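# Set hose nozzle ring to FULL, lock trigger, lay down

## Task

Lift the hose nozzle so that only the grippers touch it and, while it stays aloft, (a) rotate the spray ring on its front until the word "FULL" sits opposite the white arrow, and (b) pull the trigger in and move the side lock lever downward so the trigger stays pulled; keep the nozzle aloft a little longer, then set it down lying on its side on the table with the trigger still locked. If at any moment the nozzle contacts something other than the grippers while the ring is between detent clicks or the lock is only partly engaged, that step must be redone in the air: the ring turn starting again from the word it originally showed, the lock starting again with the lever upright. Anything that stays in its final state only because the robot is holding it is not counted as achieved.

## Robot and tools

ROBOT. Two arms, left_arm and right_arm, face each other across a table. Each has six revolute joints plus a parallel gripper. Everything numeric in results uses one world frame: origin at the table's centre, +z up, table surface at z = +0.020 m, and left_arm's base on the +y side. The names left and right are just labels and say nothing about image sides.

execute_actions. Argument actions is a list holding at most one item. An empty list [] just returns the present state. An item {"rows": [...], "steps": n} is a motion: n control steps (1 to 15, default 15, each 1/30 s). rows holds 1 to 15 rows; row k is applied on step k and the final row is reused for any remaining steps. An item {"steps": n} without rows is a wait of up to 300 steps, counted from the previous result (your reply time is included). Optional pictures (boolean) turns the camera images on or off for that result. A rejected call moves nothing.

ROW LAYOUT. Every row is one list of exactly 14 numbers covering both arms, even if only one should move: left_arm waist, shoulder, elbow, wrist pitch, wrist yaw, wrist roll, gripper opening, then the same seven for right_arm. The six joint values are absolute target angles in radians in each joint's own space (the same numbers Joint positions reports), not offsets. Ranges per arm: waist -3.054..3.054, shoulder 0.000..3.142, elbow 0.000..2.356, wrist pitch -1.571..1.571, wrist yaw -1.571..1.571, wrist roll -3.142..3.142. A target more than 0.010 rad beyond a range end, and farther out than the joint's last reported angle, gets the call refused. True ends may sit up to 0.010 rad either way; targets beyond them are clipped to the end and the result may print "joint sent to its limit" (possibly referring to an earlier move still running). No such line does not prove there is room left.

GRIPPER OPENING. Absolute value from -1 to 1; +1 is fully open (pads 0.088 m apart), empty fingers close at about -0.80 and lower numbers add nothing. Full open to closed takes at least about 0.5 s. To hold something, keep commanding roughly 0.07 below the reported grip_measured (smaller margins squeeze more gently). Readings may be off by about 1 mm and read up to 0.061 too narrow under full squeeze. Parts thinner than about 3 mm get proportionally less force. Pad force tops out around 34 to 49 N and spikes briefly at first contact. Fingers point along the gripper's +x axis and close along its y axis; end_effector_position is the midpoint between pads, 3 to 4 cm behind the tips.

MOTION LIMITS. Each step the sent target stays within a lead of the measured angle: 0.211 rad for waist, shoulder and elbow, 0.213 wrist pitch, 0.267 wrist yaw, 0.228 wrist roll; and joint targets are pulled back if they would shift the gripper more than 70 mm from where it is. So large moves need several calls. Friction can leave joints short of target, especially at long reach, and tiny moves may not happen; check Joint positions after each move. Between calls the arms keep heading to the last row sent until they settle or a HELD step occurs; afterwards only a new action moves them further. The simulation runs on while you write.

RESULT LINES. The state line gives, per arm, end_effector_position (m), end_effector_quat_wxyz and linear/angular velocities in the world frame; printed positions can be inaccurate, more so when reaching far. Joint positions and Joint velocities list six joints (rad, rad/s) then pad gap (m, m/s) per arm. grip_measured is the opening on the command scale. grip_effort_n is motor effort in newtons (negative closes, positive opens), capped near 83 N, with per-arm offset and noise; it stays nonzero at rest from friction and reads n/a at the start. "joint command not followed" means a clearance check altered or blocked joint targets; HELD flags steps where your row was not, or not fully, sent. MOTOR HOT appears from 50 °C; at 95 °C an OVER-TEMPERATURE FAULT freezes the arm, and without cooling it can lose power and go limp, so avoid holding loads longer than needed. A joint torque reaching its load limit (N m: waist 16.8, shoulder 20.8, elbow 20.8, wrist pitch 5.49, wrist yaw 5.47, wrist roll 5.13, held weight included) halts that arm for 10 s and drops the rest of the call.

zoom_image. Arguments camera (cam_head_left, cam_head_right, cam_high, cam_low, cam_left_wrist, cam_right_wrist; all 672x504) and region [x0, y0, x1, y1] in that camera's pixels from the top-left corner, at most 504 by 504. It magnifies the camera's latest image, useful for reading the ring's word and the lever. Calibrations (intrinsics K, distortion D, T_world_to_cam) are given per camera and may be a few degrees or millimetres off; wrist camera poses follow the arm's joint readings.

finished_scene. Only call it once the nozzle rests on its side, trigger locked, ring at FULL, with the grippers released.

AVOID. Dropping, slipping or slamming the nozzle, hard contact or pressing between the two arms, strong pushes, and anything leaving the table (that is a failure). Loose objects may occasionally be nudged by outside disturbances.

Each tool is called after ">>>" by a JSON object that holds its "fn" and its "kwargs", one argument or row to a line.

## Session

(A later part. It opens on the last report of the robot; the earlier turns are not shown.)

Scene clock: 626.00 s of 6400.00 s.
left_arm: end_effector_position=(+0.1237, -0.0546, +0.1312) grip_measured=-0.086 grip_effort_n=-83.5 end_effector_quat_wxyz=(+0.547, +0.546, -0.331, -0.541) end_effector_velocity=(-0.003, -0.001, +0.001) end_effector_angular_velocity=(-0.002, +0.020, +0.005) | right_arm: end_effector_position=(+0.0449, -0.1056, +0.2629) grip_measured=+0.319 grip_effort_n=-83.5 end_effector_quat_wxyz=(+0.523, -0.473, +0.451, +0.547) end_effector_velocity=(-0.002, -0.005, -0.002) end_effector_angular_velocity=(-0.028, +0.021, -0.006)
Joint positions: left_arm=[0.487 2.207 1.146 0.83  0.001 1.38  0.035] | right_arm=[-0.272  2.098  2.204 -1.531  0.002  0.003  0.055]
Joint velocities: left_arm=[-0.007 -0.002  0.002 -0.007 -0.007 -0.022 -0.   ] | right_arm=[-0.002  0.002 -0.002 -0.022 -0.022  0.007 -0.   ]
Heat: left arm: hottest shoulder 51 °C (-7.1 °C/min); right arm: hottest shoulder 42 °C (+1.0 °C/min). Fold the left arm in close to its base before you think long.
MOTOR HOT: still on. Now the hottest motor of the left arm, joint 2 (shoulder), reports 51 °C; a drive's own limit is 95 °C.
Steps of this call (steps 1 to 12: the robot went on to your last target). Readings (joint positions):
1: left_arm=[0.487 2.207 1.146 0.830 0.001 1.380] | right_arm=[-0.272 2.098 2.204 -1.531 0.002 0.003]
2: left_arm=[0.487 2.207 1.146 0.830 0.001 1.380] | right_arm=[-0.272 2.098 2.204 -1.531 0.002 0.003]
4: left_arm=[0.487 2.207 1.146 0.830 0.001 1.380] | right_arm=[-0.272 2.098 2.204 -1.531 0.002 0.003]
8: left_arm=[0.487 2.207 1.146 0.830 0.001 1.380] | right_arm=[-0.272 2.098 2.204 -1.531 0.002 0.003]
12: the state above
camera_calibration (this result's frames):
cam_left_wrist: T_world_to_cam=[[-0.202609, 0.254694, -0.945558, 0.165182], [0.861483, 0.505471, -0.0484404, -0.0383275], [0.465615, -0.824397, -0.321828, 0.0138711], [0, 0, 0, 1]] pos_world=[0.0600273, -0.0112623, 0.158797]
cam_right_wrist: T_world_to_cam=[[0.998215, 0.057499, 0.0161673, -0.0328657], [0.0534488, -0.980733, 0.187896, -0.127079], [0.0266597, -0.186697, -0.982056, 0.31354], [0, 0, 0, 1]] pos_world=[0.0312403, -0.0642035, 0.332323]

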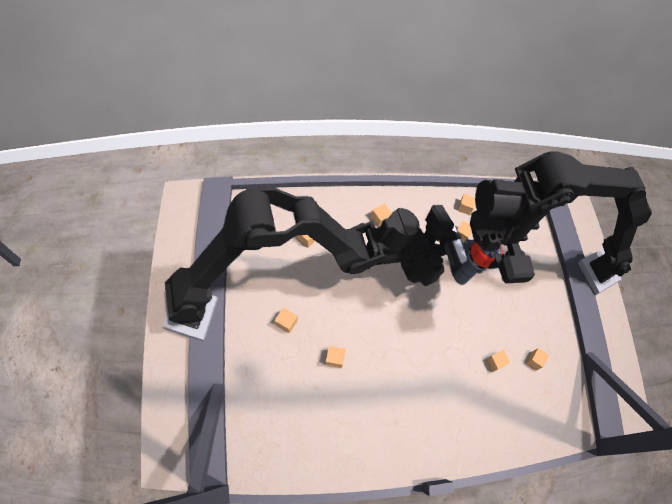

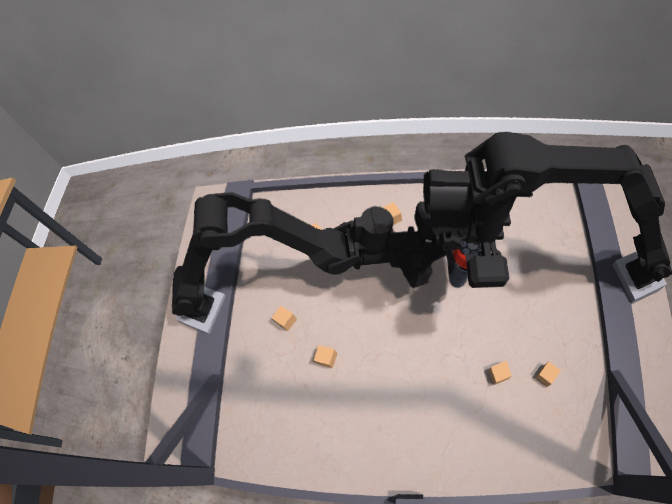

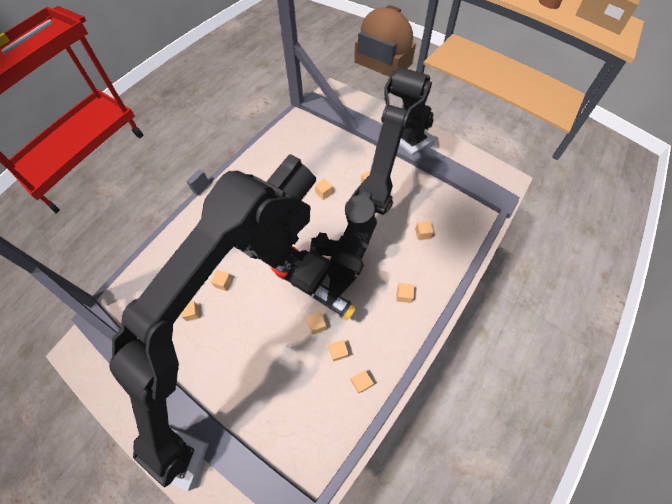

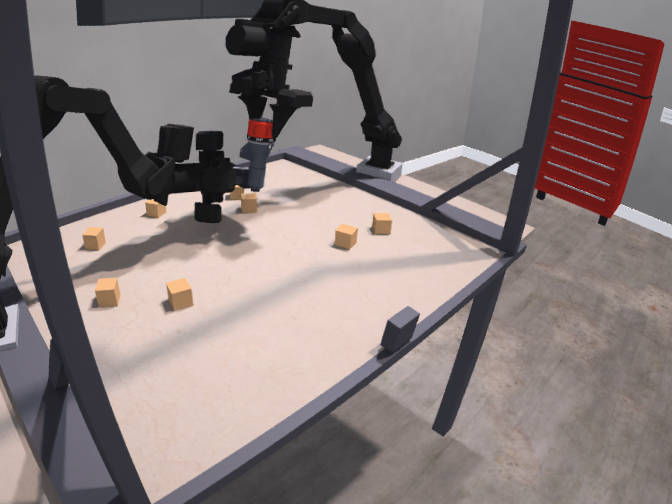

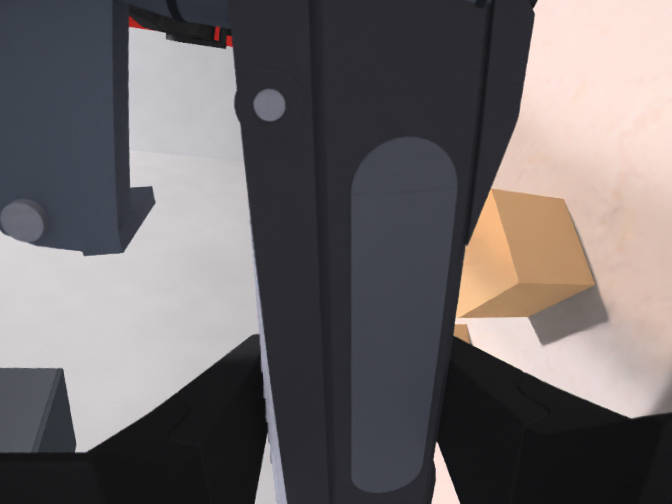

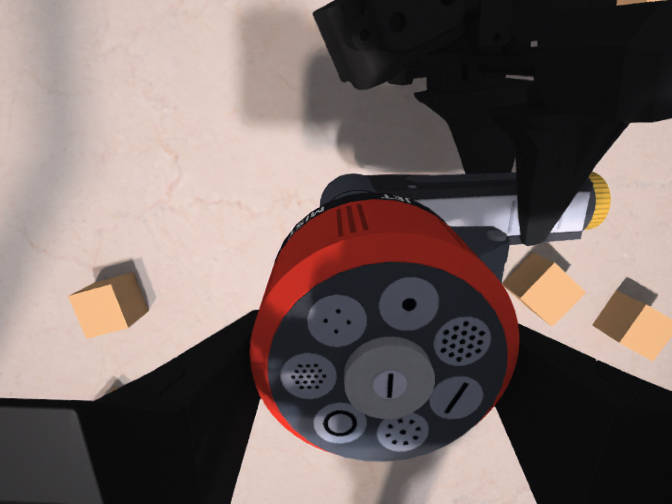

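>>> {"fn": "execute_actions", "kwargs": {
  "actions": [
    {"rows": [[0.488,2.216,1.152,0.830,0,1.382,-0.25,-0.271,2.100,2.215,-1.530,0,0.005,0.27],[0.488,2.211,1.152,0.832,0,1.380,-0.25,-0.271,2.099,2.210,-1.530,0,0.005,0.29],[0.488,2.206,1.152,0.833,0,1.378,-0.25,-0.271,2.098,2.207,-1.530,0,0.005,0.31],[0.488,2.202,1.152,0.833,0,1.377,-0.25,-0.271,2.098,2.206,-1.530,0,0.005,0.33],[0.488,2.200,1.152,0.833,0,1.377,-0.25,-0.271,2.098,2.206,-1.530,0,0.005,0.35],[0.488,2.200,1.152,0.833,0,1.377,-0.25,-0.271,2.098,2.206,-1.530,0,0.005,0.37],[0.488,2.200,1.152,0.833,0,1.377,-0.25,-0.271,2.098,2.206,-1.530,0,0.005,0.39],[0.488,2.200,1.152,0.833,0,1.377,-0.25,-0.271,2.098,2.206,-1.530,0,0.005,0.42],[0.488,2.200,1.152,0.833,0,1.377,-0.25,-0.271,2.098,2.206,-1.530,0,0.005,0.46],[0.488,2.200,1.152,0.833,0,1.377,-0.25,-0.271,2.098,2.206,-1.530,0,0.005,0.52],[0.488,2.200,1.152,0.833,0,1.377,-0.25,-0.271,2.098,2.206,-1.530,0,0.005,0.60],[0.488,2.200,1.152,0.833,0,1.377,-0.25,-0.271,2.098,2.206,-1.530,0,0.005,0.70],[0.488,2.200,1.152,0.833,0,1.377,-0.25,-0.271,2.098,2.206,-1.530,0,0.005,0.80],[0.488,2.200,1.152,0.833,0,1.377,-0.25,-0.271,2.098,2.206,-1.530,0,0.005,0.90],[0.488,2.200,1.152,0.833,0,1.377,-0.25,-0.271,2.098,2.206,-1.530,0,0.005,1.0]], "steps": 15}
  ]
}}

Scene clock: 668.60 s of 6400.00 s.
left_arm: end_effector_position=(+0.1242, -0.0538, +0.1286) grip_measured=-0.086 grip_effort_n=-83.5 end_effector_quat_wxyz=(+0.546, +0.548, -0.326, -0.544) end_effector_velocity=(-0.005, -0.003, +0.012) end_effector_angular_velocity=(-0.062, -0.004, -0.013) | right_arm: end_effector_position=(+0.0445, -0.1056, +0.2630) grip_measured=+0.787 grip_effort_n=14.2 end_effector_quat_wxyz=(+0.523, -0.473, +0.451, +0.548) end_effector_velocity=(-0.002, -0.002, +0.000) end_effector_angular_velocity=(-0.008, +0.018, +0.023)
Joint positions: left_arm=[0.488 2.208 1.145 0.821 0.001 1.377 0.035] | right_arm=[-0.272  2.097  2.204 -1.531  0.001  0.003  0.078]
Joint velocities: left_arm=[-0.007 -0.002 -0.007  0.066  0.007 -0.007  0.   ] | right_arm=[-0.002 -0.002 -0.002 -0.007 -0.022 -0.022  0.12 ]
Heat: left arm: hottest shoulder 51 °C (-1.0 °C/min); right arm: hottest shoulder 42 °C (+1.0 °C/min). Fold the left arm in close to its base before you think long.
MOTOR HOT: still on. Now the hottest motor of the left arm, joint 2 (shoulder), reports 51 °C; a drive's own limit is 95 °C.
Steps of this call (steps 1 to 15: the robot went on to your last target; steps 16 to 90: nothing new was sent; then 39.10 s passed at rest; steps 91 to 105: all 15 steps of this action). Readings (joint positions):
91: left_arm=[0.487 2.207 1.146 0.830 0.001 1.380] | right_arm=[-0.272 2.098 2.204 -1.531 0.002 0.003]
92: left_arm=[0.487 2.207 1.146 0.830 0.001 1.380] | right_arm=[-0.272 2.098 2.204 -1.531 0.002 0.003]
94: left_arm=[0.487 2.207 1.146 0.830 0.001 1.379] | right_arm=[-0.272 2.098 2.204 -1.531 0.002 0.003]
98: left_arm=[0.487 2.207 1.146 0.831 0.001 1.377] | right_arm=[-0.272 2.098 2.204 -1.531 0.002 0.003]
105: the state above
camera_calibration (this result's frames):
cam_left_wrist: T_world_to_cam=[[-0.207084, 0.263388, -0.942201, 0.163262], [0.860243, 0.507699, -0.0471451, -0.0392134], [0.465937, -0.820285, -0.331714, 0.0148792], [0, 0, 0, 1]] pos_world=[0.0606092, -0.0108876, 0.156913]
cam_right_wrist: T_world_to_cam=[[0.998174, 0.0583102, 0.0157928, -0.0323028], [0.0543259, -0.980757, 0.18752, -0.127085], [0.0264233, -0.18632, -0.982134, 0.313761], [0, 0, 0, 1]] pos_world=[0.0308572, -0.0642961, 0.332496]

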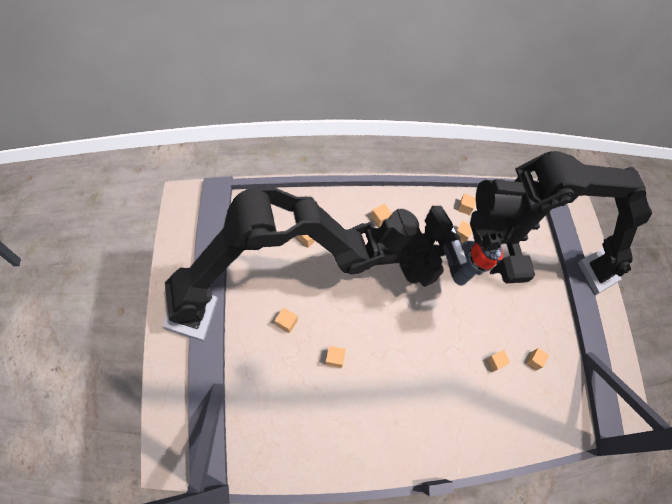

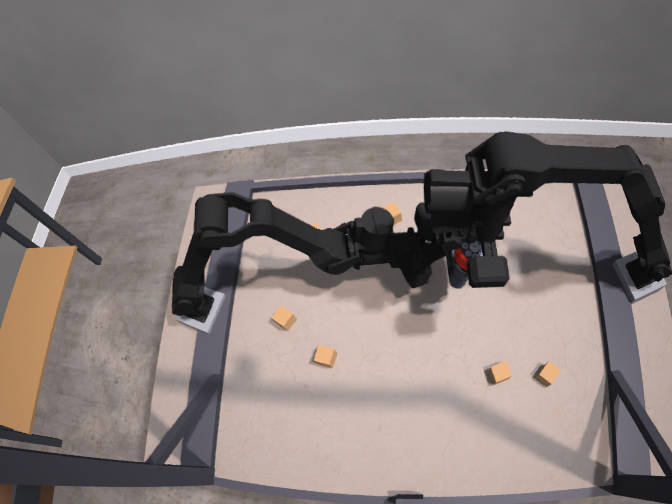

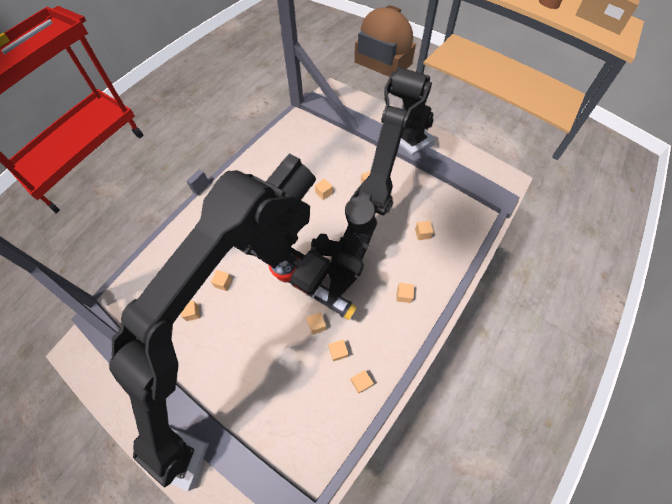

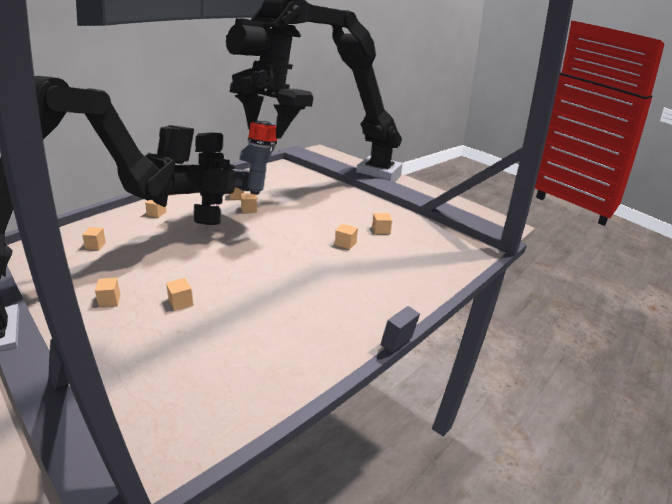

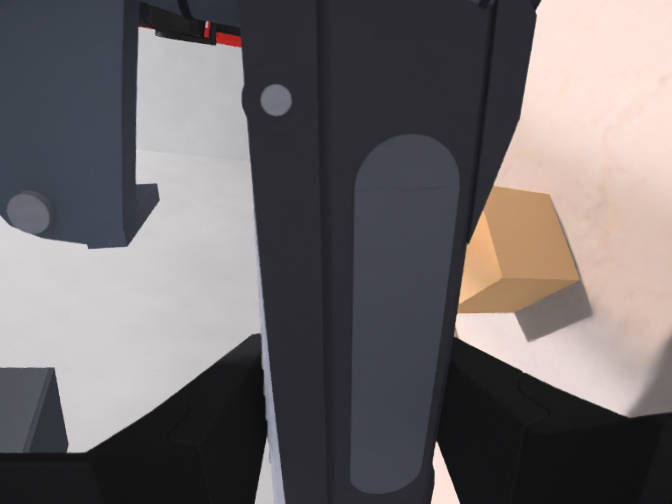

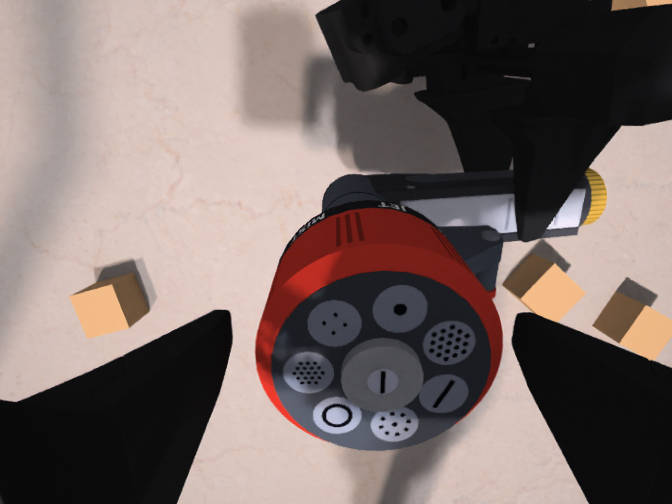

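>>> {"fn": "execute_actions", "kwargs": {
  "actions": [
    {"rows": [[0.488,2.195,1.147,0.834,0,1.377,-0.25,-0.271,2.0924,2.1989,-1.5278,0,0.005,1.0],[0.488,2.1875,1.138,0.837,0,1.377,-0.25,-0.271,2.0841,2.1883,-1.5245,0,0.005,1.0],[0.488,2.1845,1.1335,0.8426,0,1.377,-0.25,-0.271,2.0730,2.1741,-1.5201,0,0.005,1.0],[0.488,2.1804,1.1272,0.8497,0,1.377,-0.25,-0.271,2.0591,2.1563,-1.5146,0,0.005,1.0],[0.488,2.1754,1.1195,0.8584,0,1.377,-0.25,-0.271,2.0424,2.1350,-1.5080,0,0.005,1.0],[0.488,2.1695,1.1104,0.8687,0,1.377,-0.25,-0.271,2.0229,2.1102,-1.5003,0,0.005,1.0],[0.488,2.1628,1.1001,0.8803,0,1.377,-0.25,-0.271,2.0007,2.0818,-1.4915,0,0.005,1.0],[0.488,2.1554,1.0887,0.8932,0,1.377,-0.25,-0.271,1.9757,2.0498,-1.4816,0,0.005,1.0],[0.488,2.1474,1.0763,0.9071,0,1.377,-0.25,-0.271,1.9507,2.0179,-1.4717,0,0.005,1.0],[0.488,2.1389,1.0632,0.9219,0,1.377,-0.25,-0.271,1.9256,1.9859,-1.4618,0,0.005,1.0],[0.488,2.1300,1.0494,0.9375,0,1.377,-0.25,-0.271,1.8992,1.9522,-1.4514,0,0.005,1.0],[0.488,2.1207,1.0350,0.9537,0,1.377,-0.25,-0.271,1.8728,1.9185,-1.4409,0,0.005,1.0],[0.488,2.1111,1.0202,0.9704,0,1.377,-0.25,-0.271,1.8464,1.8847,-1.4305,0,0.005,1.0],[0.488,2.1013,1.0052,0.9874,0,1.377,-0.25,-0.271,1.8200,1.8510,-1.4150,0,0.005,1.0],[0.488,2.0915,0.9900,1.0045,0,1.377,-0.25,-0.271,1.8032,1.8123,-1.3800,0,0.005,1.0]], "steps": 15}
  ],
  "pictures": false
}}

>>> {"fn": "execute_actions", "kwargs": {
  "actions": [
    {"rows": [[0.488,2.0817,0.9748,1.0216,0,1.377,-0.25,-0.271,1.7864,1.7736,-1.3318,0,0.005,1.0],[0.488,2.0719,0.9598,1.0386,0,1.377,-0.25,-0.271,1.7695,1.7350,-1.2877,0,0.005,1.0],[0.488,2.0623,0.9450,1.0553,0,1.377,-0.25,-0.271,1.7527,1.6963,-1.2436,0,0.005,0.95],[0.488,2.0530,0.9306,1.0715,0,1.377,-0.25,-0.271,1.7359,1.6576,-1.1995,0,0.005,0.88],[0.488,2.0441,0.9168,1.0871,0,1.377,-0.25,-0.273,1.7191,1.6189,-1.1555,0,0.005,0.80],[0.488,2.0356,0.9037,1.1019,0,1.377,-0.25,-0.2755,1.7023,1.5802,-1.1114,0,0.005,0.73],[0.488,2.0276,0.8913,1.1158,0,1.377,-0.25,-0.278,1.6855,1.5415,-1.0673,0,0.005,0.65],[0.488,2.0202,0.8799,1.1287,0,1.377,-0.25,-0.280,1.6686,1.5029,-1.0232,0,0.005,0.58],[0.488,2.0135,0.8696,1.1403,0,1.377,-0.25,-0.2825,1.6518,1.4642,-0.9791,0,0.005,0.50],[0.488,2.0076,0.8605,1.1506,0,1.377,-0.25,-0.285,1.6350,1.4255,-0.9350,0,0.005,0.43],[0.488,2.0026,0.8528,1.1593,0,1.377,-0.25,-0.287,1.6182,1.3868,-0.8909,0,0.005,0.35],[0.488,1.9985,0.8465,1.1664,0,1.377,-0.25,-0.2895,1.6014,1.3481,-0.8468,0,0.005,0.28],[0.488,1.9955,0.8419,1.1716,0,1.377,-0.25,-0.292,1.5845,1.3095,-0.8027,0,0.005,0.20],[0.488,1.9937,0.8390,1.1749,0,1.377,-0.25,-0.294,1.5677,1.2708,-0.7586,0,0.005,0.13],[0.488,1.993,0.838,1.176,0,1.377,-0.25,-0.2965,1.5509,1.2321,-0.7145,0,0.005,0.05]], "steps": 15}
  ],
  "pictures": false
}}

>>> {"fn": "execute_actions", "kwargs": {
  "actions": [
    {"rows": [[0.488,1.993,0.838,1.176,0,1.377,-0.25,-0.299,1.5341,1.1934,-0.6705,0,0.005,-0.02],[0.488,1.993,0.838,1.176,0,1.377,-0.25,-0.301,1.5173,1.1547,-0.6264,0,0.005,-0.10],[0.488,1.993,0.838,1.176,0,1.377,-0.25,-0.3035,1.5005,1.1160,-0.5823,0,0.005,-0.17],[0.488,1.993,0.838,1.176,0,1.377,-0.25,-0.306,1.4836,1.0774,-0.5382,0,0.005,-0.25],[0.488,1.993,0.838,1.176,0,1.377,-0.25,-0.308,1.4668,1.0387,-0.4941,0,0.005,-0.32],[0.488,1.993,0.838,1.176,0,1.377,-0.25,-0.3105,1.4530,1.0050,-0.4450,0,0.005,-0.40],[0.488,1.993,0.838,1.176,0,1.377,-0.25,-0.313,1.4460,0.9762,-0.3898,0,0.005,-0.47],[0.488,1.993,0.838,1.176,0,1.377,-0.25,-0.315,1.4420,0.9524,-0.3296,0,0.005,-0.55],[0.488,1.993,0.838,1.176,0,1.377,-0.25,-0.317,1.4380,0.9286,-0.2694,0,0.005,-0.62],[0.488,1.993,0.838,1.176,0,1.377,-0.25,-0.318,1.4340,0.9048,-0.2091,0,0.005,-0.68],[0.488,1.993,0.838,1.176,0,1.377,-0.25,-0.318,1.4300,0.8810,-0.1489,0,0.005,-0.73],[0.488,1.993,0.838,1.176,0,1.377,-0.25,-0.318,1.4260,0.8572,-0.0887,0,0.005,-0.77],[0.488,1.993,0.838,1.176,0,1.377,-0.25,-0.318,1.4220,0.8334,-0.0285,0,0.005,-0.80],[0.488,1.993,0.838,1.176,0,1.377,-0.25,-0.318,1.4180,0.8096,0.0317,0,0.005,-0.80],[0.488,1.993,0.838,1.176,0,1.377,-0.25,-0.318,1.4140,0.7858,0.0919,0,0.005,-0.80]], "steps": 15}
  ],
  "pictures": false
}}

>>> {"fn": "execute_actions", "kwargs": {
  "actions": [
    {"rows": [[0.488,1.993,0.838,1.176,0,1.377,-0.25,-0.318,1.4100,0.7620,0.1521,0,0.005,-0.80],[0.488,1.993,0.838,1.176,0,1.377,-0.25,-0.318,1.4060,0.7382,0.2124,0,0.005,-0.80],[0.488,1.993,0.838,1.176,0,1.377,-0.25,-0.318,1.4020,0.7144,0.2726,0,0.005,-0.80],[0.488,1.993,0.838,1.176,0,1.377,-0.25,-0.318,1.3980,0.6906,0.3328,0,0.005,-0.80],[0.488,1.993,0.838,1.176,0,1.377,-0.25,-0.318,1.3940,0.6668,0.3930,0,0.005,-0.80],[0.488,1.993,0.838,1.176,0,1.377,-0.25,-0.318,1.3900,0.6430,0.4532,0,0.005,-0.80],[0.488,1.993,0.838,1.176,0,1.377,-0.25,-0.318,1.3860,0.6192,0.5134,0,0.005,-0.80],[0.488,1.993,0.838,1.176,0,1.377,-0.25,-0.318,1.3820,0.5954,0.5736,0,0.005,-0.80],[0.488,1.993,0.838,1.176,0,1.377,-0.25,-0.318,1.3780,0.5716,0.6339,0,0.005,-0.80],[0.488,1.993,0.838,1.176,0,1.377,-0.25,-0.318,1.3746,0.5510,0.6860,0,0.005,-0.80],[0.488,1.993,0.838,1.176,0,1.377,-0.25,-0.318,1.3717,0.5340,0.7290,0,0.005,-0.80],[0.488,1.993,0.838,1.176,0,1.377,-0.25,-0.318,1.3694,0.5205,0.7631,0,0.005,-0.80],[0.488,1.993,0.838,1.176,0,1.377,-0.25,-0.318,1.3678,0.5105,0.7884,0,0.005,-0.80],[0.488,1.993,0.838,1.176,0,1.377,-0.25,-0.318,1.3666,0.5035,0.8061,0,0.005,-0.80],[0.488,1.993,0.838,1.176,0,1.377,-0.25,-0.318,1.366,0.500,0.815,0,0.005,-0.80]], "steps": 15}
  ],
  "pictures": false
}}

>>> {"fn": "execute_actions", "kwargs": {
  "actions": [
    {"steps": 15}
  ]
}}

Scene clock: 713.60 s of 6400.00 s.
left_arm: end_effector_position=(+0.1196, -0.0317, +0.1399) grip_measured=-0.086 grip_effort_n=-83.5 end_effector_quat_wxyz=(+0.561, +0.534, -0.347, -0.529) end_effector_velocity=(-0.013, +0.072, +0.122) end_effector_angular_velocity=(-0.401, -0.077, +0.011) | right_arm: end_effector_position=(+0.0467, -0.1491, +0.2742) grip_measured=+0.978 grip_effort_n=14.7 end_effector_quat_wxyz=(+0.532, -0.462, +0.440, +0.557) end_effector_velocity=(+0.006, -0.113, +0.019) end_effector_angular_velocity=(+0.339, +0.026, -0.008)
Joint positions: left_arm=[0.488 2.15  1.019 0.954 0.001 1.377 0.035] | right_arm=[-0.272  1.86   1.904 -1.427  0.001  0.003  0.087]
Joint velocities: left_arm=[ 0.002 -0.33  -0.413  0.491 -0.007 -0.007 -0.   ] | right_arm=[-0.002 -0.799 -1.023  0.564 -0.007  0.007 -0.   ]
Heat: left arm: hottest shoulder 57 °C (+6.0 °C/min); right arm: hottest shoulder 44 °C (+2.0 °C/min). Fold the left arm in close to its base before you think long.
MOTOR HOT: still on. Now the hottest motor of the left arm, joint 2 (shoulder), reports 57 °C; a drive's own limit is 95 °C.
Steps of this call (steps 1 to 15: the robot went on to your last target; steps 16 to 90: nothing new was sent; then 41.50 s passed at rest; steps 91 to 105: all 15 steps of this action). Readings (joint positions):
91: left_arm=[0.488 2.208 1.145 0.823 0.001 1.377] | right_arm=[-0.272 2.097 2.204 -1.531 0.001 0.003]
92: left_arm=[0.488 2.208 1.144 0.823 0.001 1.377] | right_arm=[-0.272 2.097 2.204 -1.531 0.001 0.003]
94: left_arm=[0.488 2.208 1.137 0.829 0.001 1.377] | right_arm=[-0.272 2.089 2.192 -1.522 0.001 0.003]
98: left_arm=[0.488 2.203 1.107 0.857 0.001 1.377] | right_arm=[-0.272 2.035 2.116 -1.499 0.001 0.003]
105: the state above

Scene clock: 714.10 s of 6400.00 s.
left_arm: end_effector_position=(+0.1125, +0.0026, +0.1797) grip_measured=-0.087 grip_effort_n=-83.5 end_effector_quat_wxyz=(+0.592, +0.500, -0.392, -0.495) end_effector_velocity=(-0.008, +0.028, +0.023) end_effector_angular_velocity=(-0.073, -0.023, -0.000) | right_arm: end_effector_position=(+0.0531, -0.1449, +0.2301) grip_measured=+0.225 grip_effort_n=-17.9 end_effector_quat_wxyz=(+0.597, -0.369, +0.358, +0.616) end_effector_velocity=(+0.026, -0.018, -0.083) end_effector_angular_velocity=(+0.666, +0.038, -0.059)
Joint positions: left_arm=[0.488 2.028 0.845 1.153 0.001 1.377 0.035] | right_arm=[-0.289  1.597  1.332 -0.815  0.001  0.003  0.05 ]
Joint velocities: left_arm=[-0.007 -0.095 -0.129  0.11  -0.007  0.007  0.   ] | right_arm=[-0.076 -0.545 -1.16   1.282 -0.022 -0.007 -0.11 ]
Heat: left arm: hottest shoulder 57 °C (+6.1 °C/min); right arm: hottest shoulder 44 °C (+2.0 °C/min). Fold the left arm in close to its base before you think long.
MOTOR HOT: still on. Now the hottest motor of the left arm, joint 2 (shoulder), reports 57 °C; a drive's own limit is 95 °C.
Steps of this call (steps 1 to 15: all 15 steps of this action). Readings (joint positions):
1: left_arm=[0.488 2.139 1.005 0.971 0.001 1.377] | right_arm=[-0.272 1.834 1.868 -1.400 0.001 0.003]
2: left_arm=[0.488 2.127 0.991 0.989 0.001 1.377] | right_arm=[-0.272 1.811 1.833 -1.366 0.001 0.003]
4: left_arm=[0.488 2.105 0.962 1.023 0.001 1.377] | right_arm=[-0.272 1.772 1.759 -1.288 0.001 0.003]
8: left_arm=[0.488 2.068 0.907 1.085 0.001 1.377] | right_arm=[-0.273 1.712 1.603 -1.120 0.001 0.003]
15: the state above

Scene clock: 714.60 s of 6400.00 s.
left_arm: end_effector_position=(+0.1121, +0.0045, +0.1811) grip_measured=-0.087 grip_effort_n=-83.5 end_effector_quat_wxyz=(+0.594, +0.499, -0.394, -0.493) end_effector_velocity=(-0.000, +0.001, -0.005) end_effector_angular_velocity=(+0.017, +0.026, +0.005) | right_arm: end_effector_position=(+0.0630, -0.1279, +0.2156) grip_measured=-0.747 grip_effort_n=-18.4 end_effector_quat_wxyz=(+0.671, -0.216, +0.216, +0.675) end_effector_velocity=(-0.003, +0.060, +0.057) end_effector_angular_velocity=(+1.135, +0.015, +0.020)
Joint positions: left_arm=[0.488 2.023 0.836 1.163 0.001 1.377 0.035] | right_arm=[-0.315  1.432  0.854 -0.044  0.001  0.003  0.002]
Joint velocities: left_arm=[-0.002 -0.002 -0.002 -0.022 -0.007 -0.022 -0.   ] | right_arm=[-0.002 -0.134 -0.72   1.722 -0.022 -0.007 -0.032]
Heat: left arm: hottest shoulder 57 °C (+6.0 °C/min); right arm: hottest shoulder 44 °C (+2.0 °C/min). Fold the left arm in close to its base before you think long.
MOTOR HOT: still on. Now the hottest motor of the left arm, joint 2 (shoulder), reports 57 °C; a drive's own limit is 95 °C.
Steps of this call (steps 1 to 15: all 15 steps of this action). Readings (joint positions):
1: left_arm=[0.488 2.026 0.842 1.156 0.001 1.377] | right_arm=[-0.291 1.580 1.294 -0.770 0.001 0.003]
2: left_arm=[0.488 2.024 0.840 1.159 0.001 1.377] | right_arm=[-0.293 1.562 1.256 -0.727 0.001 0.003]
4: left_arm=[0.488 2.023 0.838 1.161 0.001 1.377] | right_arm=[-0.298 1.528 1.179 -0.638 0.001 0.003]
8: left_arm=[0.488 2.023 0.836 1.162 0.001 1.377] | right_arm=[-0.308 1.469 1.033 -0.452 0.001 0.003]
15: the state above

Scene clock: 715.10 s of 6400.00 s.
left_arm: end_effector_position=(+0.1121, +0.0045, +0.1812) grip_measured=-0.087 grip_effort_n=-83.5 end_effector_quat_wxyz=(+0.594, +0.498, -0.394, -0.493) end_effector_velocity=(-0.000, +0.001, +0.002) end_effector_angular_velocity=(-0.009, +0.006, +0.005) | right_arm: end_effector_position=(+0.0632, -0.1326, +0.2633) grip_measured=-0.797 grip_effort_n=-18.4 end_effector_quat_wxyz=(+0.705, -0.028, +0.030, +0.708) end_effector_velocity=(-0.002, -0.040, +0.043) end_effector_angular_velocity=(+0.427, -0.004, +0.010)
Joint positions: left_arm=[0.488 2.023 0.836 1.163 0.001 1.377 0.035] | right_arm=[-0.316  1.374  0.534  0.757  0.001  0.003  0.   ]
Joint velocities: left_arm=[-0.002 -0.002 -0.002  0.007 -0.007 -0.007 -0.   ] | right_arm=[ 0.002 -0.061 -0.286  0.652 -0.007 -0.007  0.   ]
Heat: left arm: hottest shoulder 57 °C (+6.1 °C/min); right arm: hottest shoulder 44 °C (+2.0 °C/min). Fold the left arm in close to its base before you think long.
MOTOR HOT: still on. Now the hottest motor of the left arm, joint 2 (shoulder), reports 57 °C; a drive's own limit is 95 °C.
Steps of this call (steps 1 to 15: all 15 steps of this action). Readings (joint positions):
1: left_arm=[0.488 2.023 0.836 1.163 0.001 1.377] | right_arm=[-0.315 1.427 0.830 0.016 0.001 0.003]
2: left_arm=[0.488 2.023 0.836 1.163 0.001 1.377] | right_arm=[-0.315 1.423 0.806 0.076 0.001 0.003]
4: left_arm=[0.488 2.023 0.836 1.163 0.001 1.377] | right_arm=[-0.315 1.414 0.759 0.196 0.001 0.003]
8: left_arm=[0.488 2.023 0.836 1.163 0.001 1.377] | right_arm=[-0.316 1.398 0.664 0.436 0.001 0.003]
15: the state above

Scene clock: 715.60 s of 6400.00 s.
left_arm: end_effector_position=(+0.1121, +0.0045, +0.1812) grip_measured=-0.087 grip_effort_n=-83.5 end_effector_quat_wxyz=(+0.594, +0.498, -0.394, -0.493) end_effector_velocity=(-0.000, +0.001, +0.001) end_effector_angular_velocity=(+0.001, +0.007, +0.005) | right_arm: end_effector_position=(+0.0632, -0.1354, +0.2676) grip_measured=-0.797 grip_effort_n=-18.4 end_effector_quat_wxyz=(+0.705, -0.015, +0.017, +0.709) end_effector_velocity=(-0.002, -0.001, +0.001) end_effector_angular_velocity=(+0.007, -0.022, +0.011)
Joint positions: left_arm=[0.488 2.023 0.836 1.163 0.001 1.377 0.035] | right_arm=[-0.316  1.372  0.513  0.813  0.001  0.003  0.   ]
Joint velocities: left_arm=[-0.002 -0.007 -0.002 -0.007 -0.007 -0.007 -0.   ] | right_arm=[ 0.002 -0.002 -0.002  0.007 -0.007 -0.022  0.   ]
Heat: left arm: hottest shoulder 57 °C (+6.0 °C/min); right arm: hottest shoulder 44 °C (+2.0 °C/min). Fold the left arm in close to its base before you think long.
MOTOR HOT: still on. Now the hottest motor of the left arm, joint 2 (shoulder), reports 57 °C; a drive's own limit is 95 °C.
Steps of this call (steps 1 to 15: the robot went on to your last target). Readings (joint positions):
1: left_arm=[0.488 2.023 0.836 1.163 0.001 1.377] | right_arm=[-0.316 1.373 0.527 0.775 0.001 0.003]
2: left_arm=[0.488 2.023 0.836 1.163 0.001 1.377] | right_arm=[-0.316 1.372 0.523 0.787 0.001 0.003]
4: left_arm=[0.488 2.023 0.836 1.163 0.001 1.377] | right_arm=[-0.316 1.372 0.518 0.801 0.001 0.003]
8: left_arm=[0.488 2.023 0.836 1.163 0.001 1.377] | right_arm=[-0.316 1.372 0.514 0.811 0.001 0.003]
15: the state above
camera_calibration (this result's frames):
cam_left_wrist: T_world_to_cam=[[-0.164219, 0.0567095, -0.984792, 0.198767], [0.863869, 0.49022, -0.115825, -0.0438361], [0.476197, -0.869752, -0.129493, 0.0482664], [0, 0, 0, 1]] pos_world=[0.0475256, 0.0521971, 0.196917]
cam_right_wrist: T_world_to_cam=[[0.999921, -0.00709636, 0.0103642, -0.0568201], [0.00699328, -0.370895, -0.928648, 0.226095], [0.0104341, 0.928648, -0.370816, 0.300647], [0, 0, 0, 1]] pos_world=[0.0520975, -0.195741, 0.322036]

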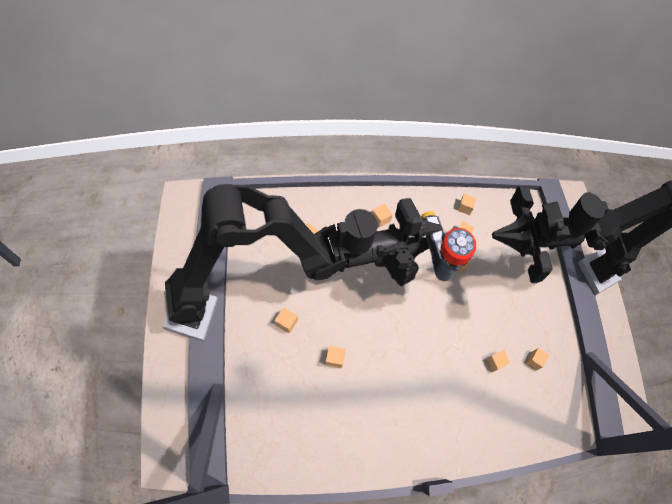

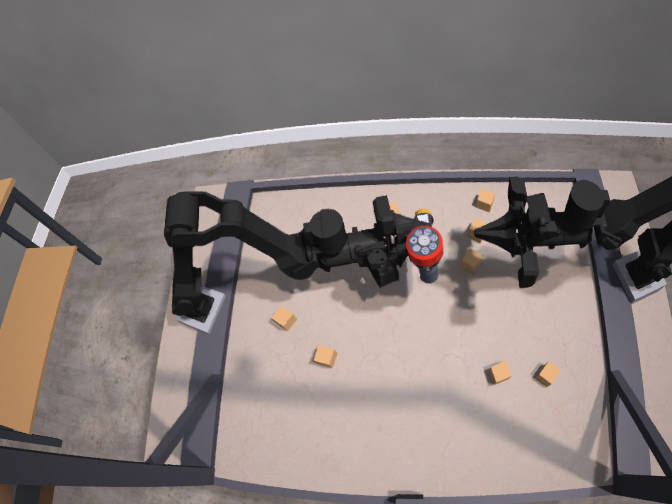

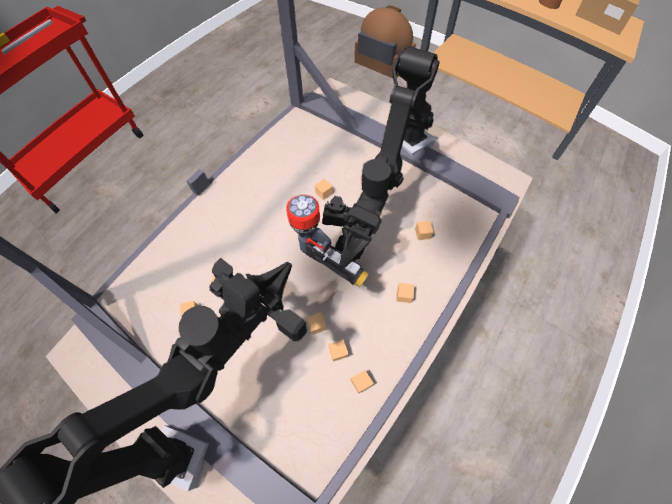

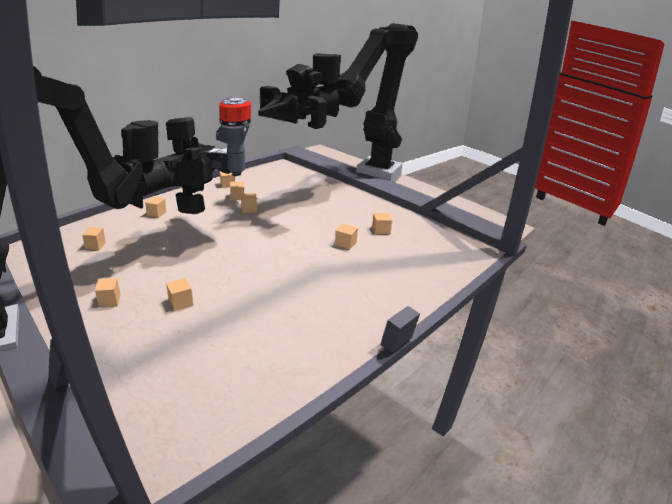

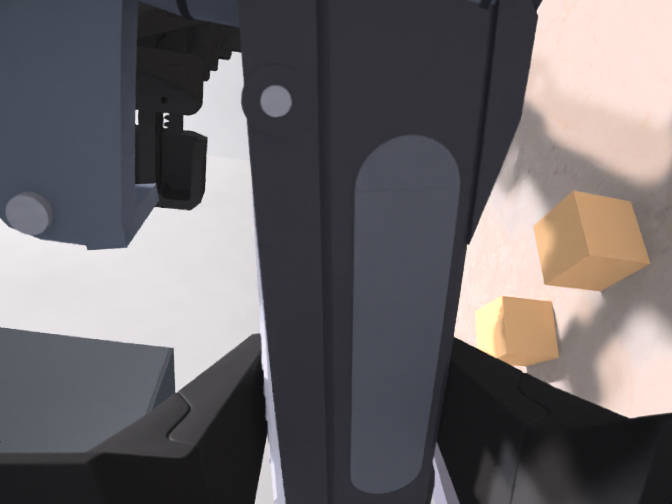

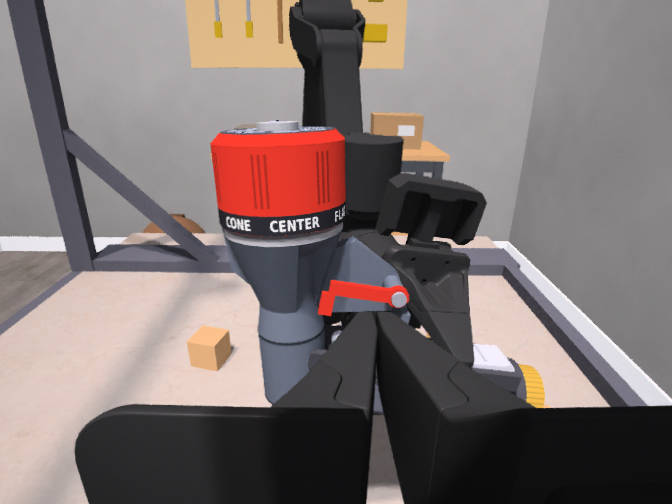

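Let me verify the ring word and view the lever closely.

>>> {"fn": "zoom_image", "kwargs": {
  "camera": "cam_low",
  "region": [190, 85, 290, 185]
}}

>>> {"fn": "zoom_image", "kwargs": {
  "camera": "cam_right_wrist",
  "region": [200, 200, 480, 410]
}}

Region (190, 85, 290, 185) of cam_low's 672x504 image, scaled by 5.040, with more detail than that image has.

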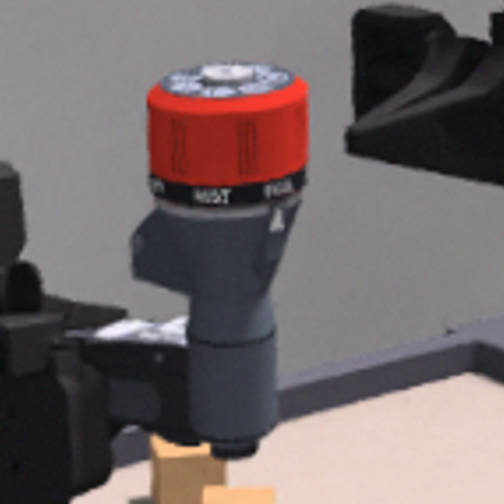

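Region (200, 200, 480, 410) of cam_right_wrist's 672x504 image, scaled by 1.800, with more detail than that image has; it fills the top 378 rows of this view, and the rest is white.

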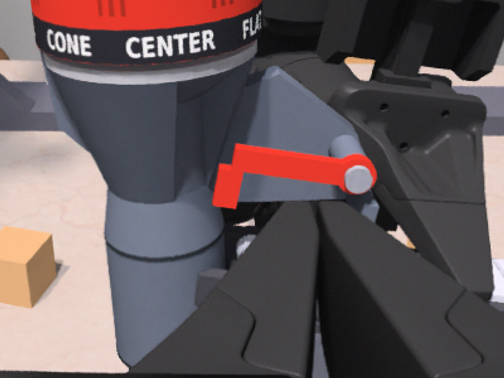

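>>> {"fn": "execute_actions", "kwargs": {
  "actions": [
    {"rows": [[0.488,1.996,0.838,1.176,0,1.377,-0.25,-0.318,1.3813,0.5222,0.8161,0,0.005,-0.80],[0.488,1.999,0.838,1.176,0,1.377,-0.25,-0.318,1.3906,0.5286,0.8191,0,0.005,-0.80],[0.488,2.000,0.838,1.176,0,1.377,-0.25,-0.318,1.4049,0.5383,0.8237,0,0.005,-0.80],[0.488,2.000,0.838,1.176,0,1.377,-0.25,-0.318,1.4234,0.5509,0.8297,0,0.005,-0.80],[0.488,2.000,0.838,1.176,0,1.377,-0.25,-0.318,1.4452,0.5656,0.8368,0,0.005,-0.80],[0.488,2.000,0.838,1.176,0,1.377,-0.25,-0.318,1.4692,0.5820,0.8446,0,0.005,-0.80],[0.488,2.000,0.838,1.176,0,1.377,-0.25,-0.318,1.4946,0.5992,0.8528,0,0.005,-0.80],[0.488,2.000,0.838,1.176,0,1.377,-0.25,-0.318,1.5204,0.6168,0.8612,0,0.005,-0.80],[0.488,2.000,0.838,1.176,0,1.377,-0.25,-0.318,1.5458,0.6340,0.8694,0,0.005,-0.80],[0.488,2.000,0.838,1.176,0,1.377,-0.25,-0.318,1.5698,0.6504,0.8772,0,0.005,-0.80],[0.488,2.000,0.838,1.176,0,1.377,-0.25,-0.318,1.5916,0.6651,0.8843,0,0.005,-0.80],[0.488,2.000,0.838,1.176,0,1.377,-0.25,-0.318,1.6101,0.6777,0.8903,0,0.005,-0.80],[0.488,2.000,0.838,1.176,0,1.377,-0.25,-0.318,1.6244,0.6874,0.8949,0,0.005,-0.80],[0.488,2.000,0.838,1.176,0,1.377,-0.25,-0.318,1.6337,0.6938,0.8979,0,0.005,-0.80],[0.488,2.000,0.838,1.176,0,1.377,-0.25,-0.318,1.637,0.696,0.899,0,0.005,-0.80]], "steps": 15}
  ],
  "pictures": false
}}

>>> {"fn": "execute_actions", "kwargs": {
  "actions": [
    {"steps": 15}
  ]
}}

Scene clock: 738.73 s of 6400.00 s.
left_arm: end_effector_position=(+0.1121, +0.0045, +0.1812) grip_measured=-0.087 grip_effort_n=-83.5 end_effector_quat_wxyz=(+0.594, +0.498, -0.394, -0.493) end_effector_velocity=(-0.000, +0.000, -0.004) end_effector_angular_velocity=(+0.013, -0.005, +0.005) | right_arm: end_effector_position=(+0.0629, -0.0861, +0.2591) grip_measured=-0.797 grip_effort_n=-18.4 end_effector_quat_wxyz=(+0.705, -0.014, +0.016, +0.709) end_effector_velocity=(-0.001, +0.074, -0.039) end_effector_angular_velocity=(-0.042, +0.007, +0.005)
Joint positions: left_arm=[0.488 2.023 0.836 1.163 0.001 1.377 0.035] | right_arm=[-0.316  1.601  0.672  0.888  0.001  0.003  0.   ]
Joint velocities: left_arm=[-0.002  0.002 -0.002 -0.007 -0.007  0.007 -0.   ] | right_arm=[-0.002  0.364  0.227  0.095 -0.007  0.007  0.   ]
Heat: left arm: hottest shoulder 59 °C (+6.1 °C/min); right arm: hottest shoulder 38 °C (-5.1 °C/min). Fold the left arm in close to its base before you think long.
MOTOR HOT: still on. Now the hottest motor of the left arm, joint 2 (shoulder), reports 59 °C; a drive's own limit is 95 °C.
Steps of this call (steps 1 to 15: the robot went on to your last target; steps 16 to 90: nothing new was sent; then 19.63 s passed at rest; steps 91 to 105: all 15 steps of this action). Readings (joint positions):
91: left_arm=[0.488 2.023 0.836 1.163 0.001 1.377] | right_arm=[-0.316 1.372 0.513 0.814 0.001 0.003]
92: left_arm=[0.488 2.023 0.836 1.163 0.001 1.377] | right_arm=[-0.316 1.372 0.514 0.815 0.001 0.003]
94: left_arm=[0.488 2.023 0.836 1.163 0.001 1.377] | right_arm=[-0.316 1.385 0.523 0.821 0.001 0.003]
98: left_arm=[0.488 2.023 0.836 1.163 0.001 1.377] | right_arm=[-0.316 1.458 0.574 0.844 0.001 0.003]
105: the state above

Scene clock: 739.23 s of 6400.00 s.
left_arm: end_effector_position=(+0.1121, +0.0045, +0.1812) grip_measured=-0.087 grip_effort_n=-83.5 end_effector_quat_wxyz=(+0.594, +0.498, -0.394, -0.493) end_effector_velocity=(-0.002, +0.000, -0.002) end_effector_angular_velocity=(+0.015, +0.011, -0.010) | right_arm: end_effector_position=(+0.0628, -0.0811, +0.2579) grip_measured=-0.797 grip_effort_n=-18.4 end_effector_quat_wxyz=(+0.705, -0.013, +0.015, +0.709) end_effector_velocity=(-0.004, -0.001, -0.000) end_effector_angular_velocity=(+0.002, +0.008, +0.024)
Joint positions: left_arm=[0.488 2.023 0.836 1.163 0.001 1.377 0.035] | right_arm=[-0.316  1.625  0.688  0.897  0.001  0.003  0.   ]
Joint velocities: left_arm=[-0.002 -0.007 -0.002 -0.022  0.007 -0.007  0.   ] | right_arm=[ 0.002 -0.002 -0.007  0.007 -0.022  0.007  0.   ]
Heat: left arm: hottest shoulder 59 °C (+6.0 °C/min); right arm: hottest shoulder 38 °C (-5.0 °C/min). Fold the left arm in close to its base before you think long.
MOTOR HOT: still on. Now the hottest motor of the left arm, joint 2 (shoulder), reports 59 °C; a drive's own limit is 95 °C.
Steps of this call (steps 1 to 15: the robot went on to your last target). Readings (joint positions):
1: left_arm=[0.488 2.023 0.836 1.163 0.001 1.377] | right_arm=[-0.316 1.611 0.677 0.890 0.001 0.003]
2: left_arm=[0.488 2.023 0.836 1.163 0.001 1.377] | right_arm=[-0.316 1.617 0.681 0.892 0.001 0.003]
4: left_arm=[0.488 2.023 0.836 1.163 0.001 1.377] | right_arm=[-0.316 1.622 0.684 0.895 0.001 0.003]
8: left_arm=[0.488 2.023 0.836 1.163 0.001 1.377] | right_arm=[-0.316 1.623 0.687 0.897 0.001 0.003]
15: the state above
camera_calibration (this result's frames):
cam_left_wrist: T_world_to_cam=[[-0.164219, 0.0567095, -0.984792, 0.198767], [0.863869, 0.49022, -0.115825, -0.0438361], [0.476197, -0.869752, -0.129493, 0.0482664], [0, 0, 0, 1]] pos_world=[0.0475256, 0.0521971, 0.196917]
cam_right_wrist: T_world_to_cam=[[0.999921, -0.00715151, 0.0102889, -0.0559395], [0.00695861, -0.36593, -0.930616, 0.238174], [0.0104203, 0.930615, -0.365852, 0.24546], [0, 0, 0, 1]] pos_world=[0.05172, -0.141673, 0.312026]

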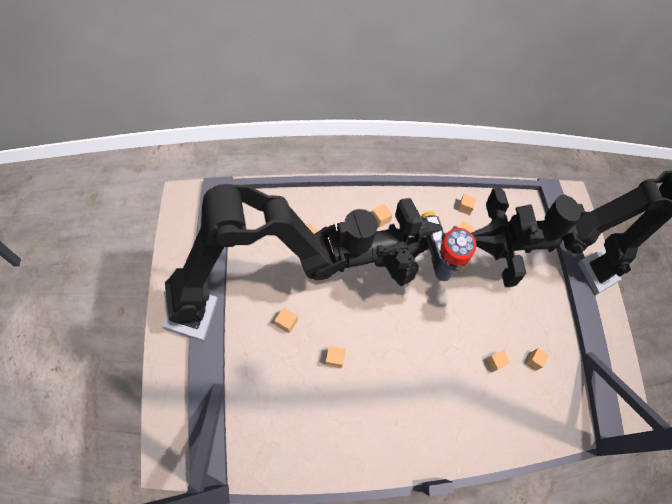

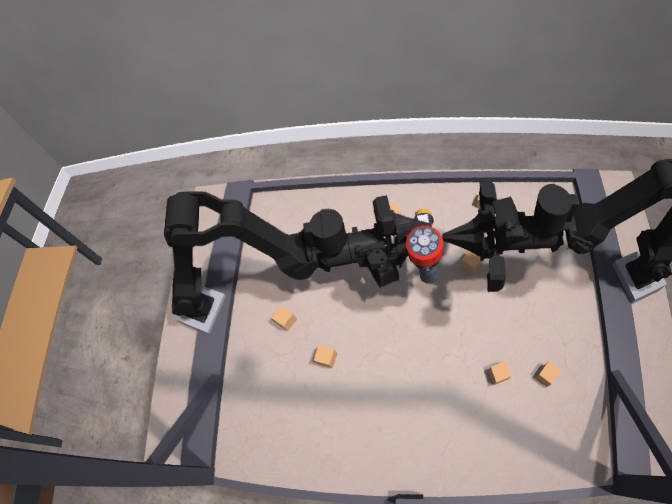

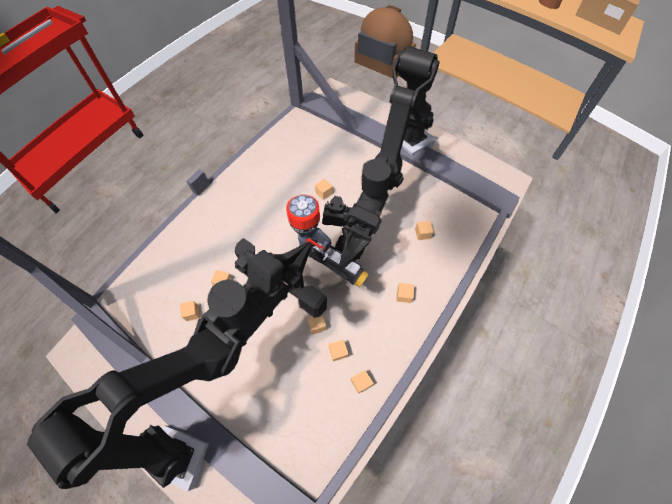

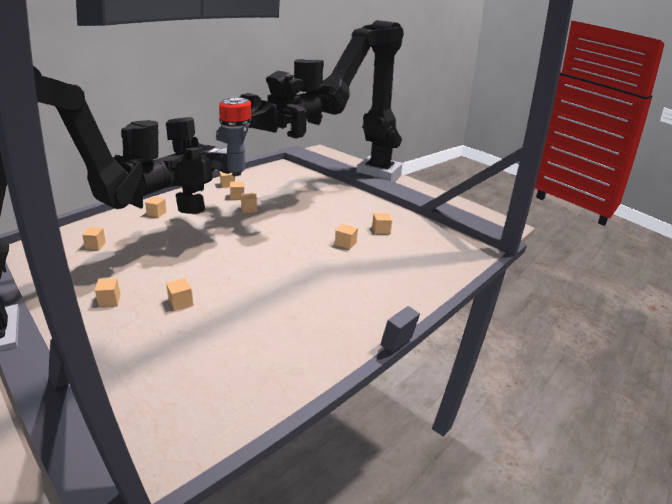

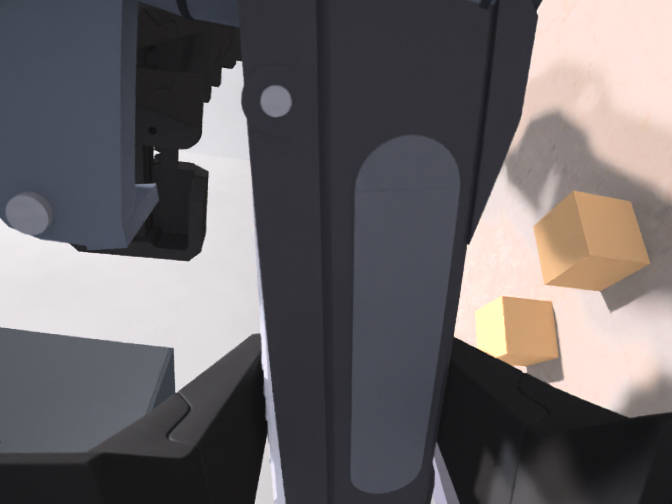

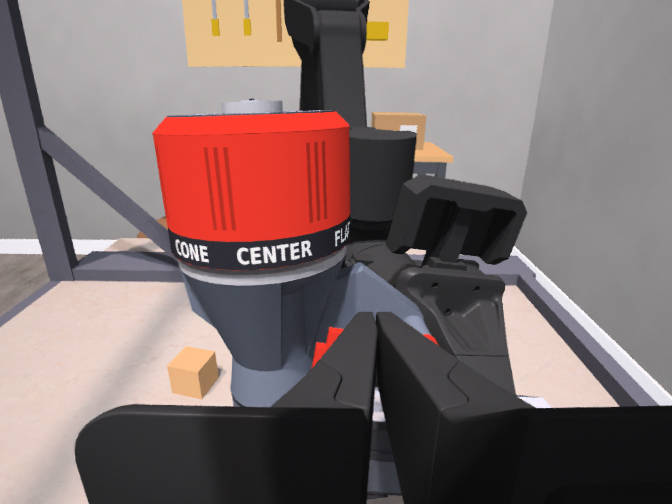

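>>> {"fn": "zoom_image", "kwargs": {
  "camera": "cam_right_wrist",
  "region": [280, 250, 480, 400]
}}

>>> {"fn": "zoom_image", "kwargs": {
  "camera": "cam_high",
  "region": [250, 180, 390, 300]
}}

Region (280, 250, 480, 400) of cam_right_wrist's 672x504 image, scaled by 2.520, with more detail than that image has; it fills the top 378 rows of this view, and the rest is white.

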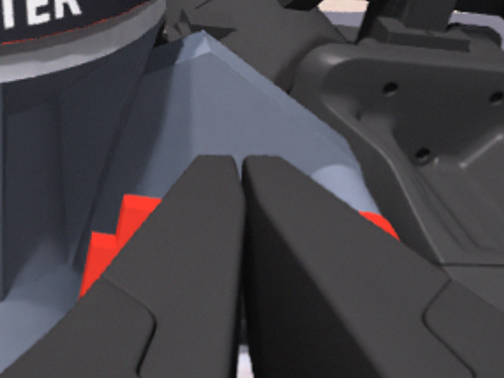

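Region (250, 180, 390, 300) of cam_high's 672x504 image, scaled by 3.600, with more detail than that image has; it fills the top 432 rows of this view, and the rest is white.

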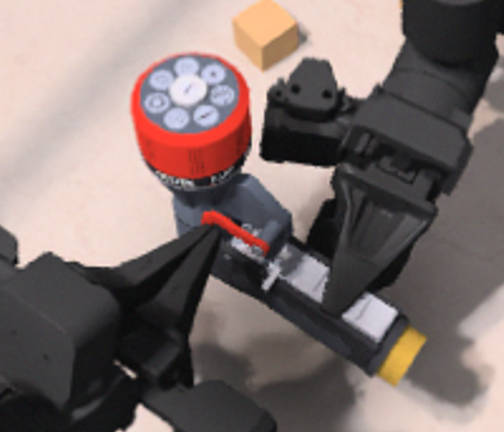

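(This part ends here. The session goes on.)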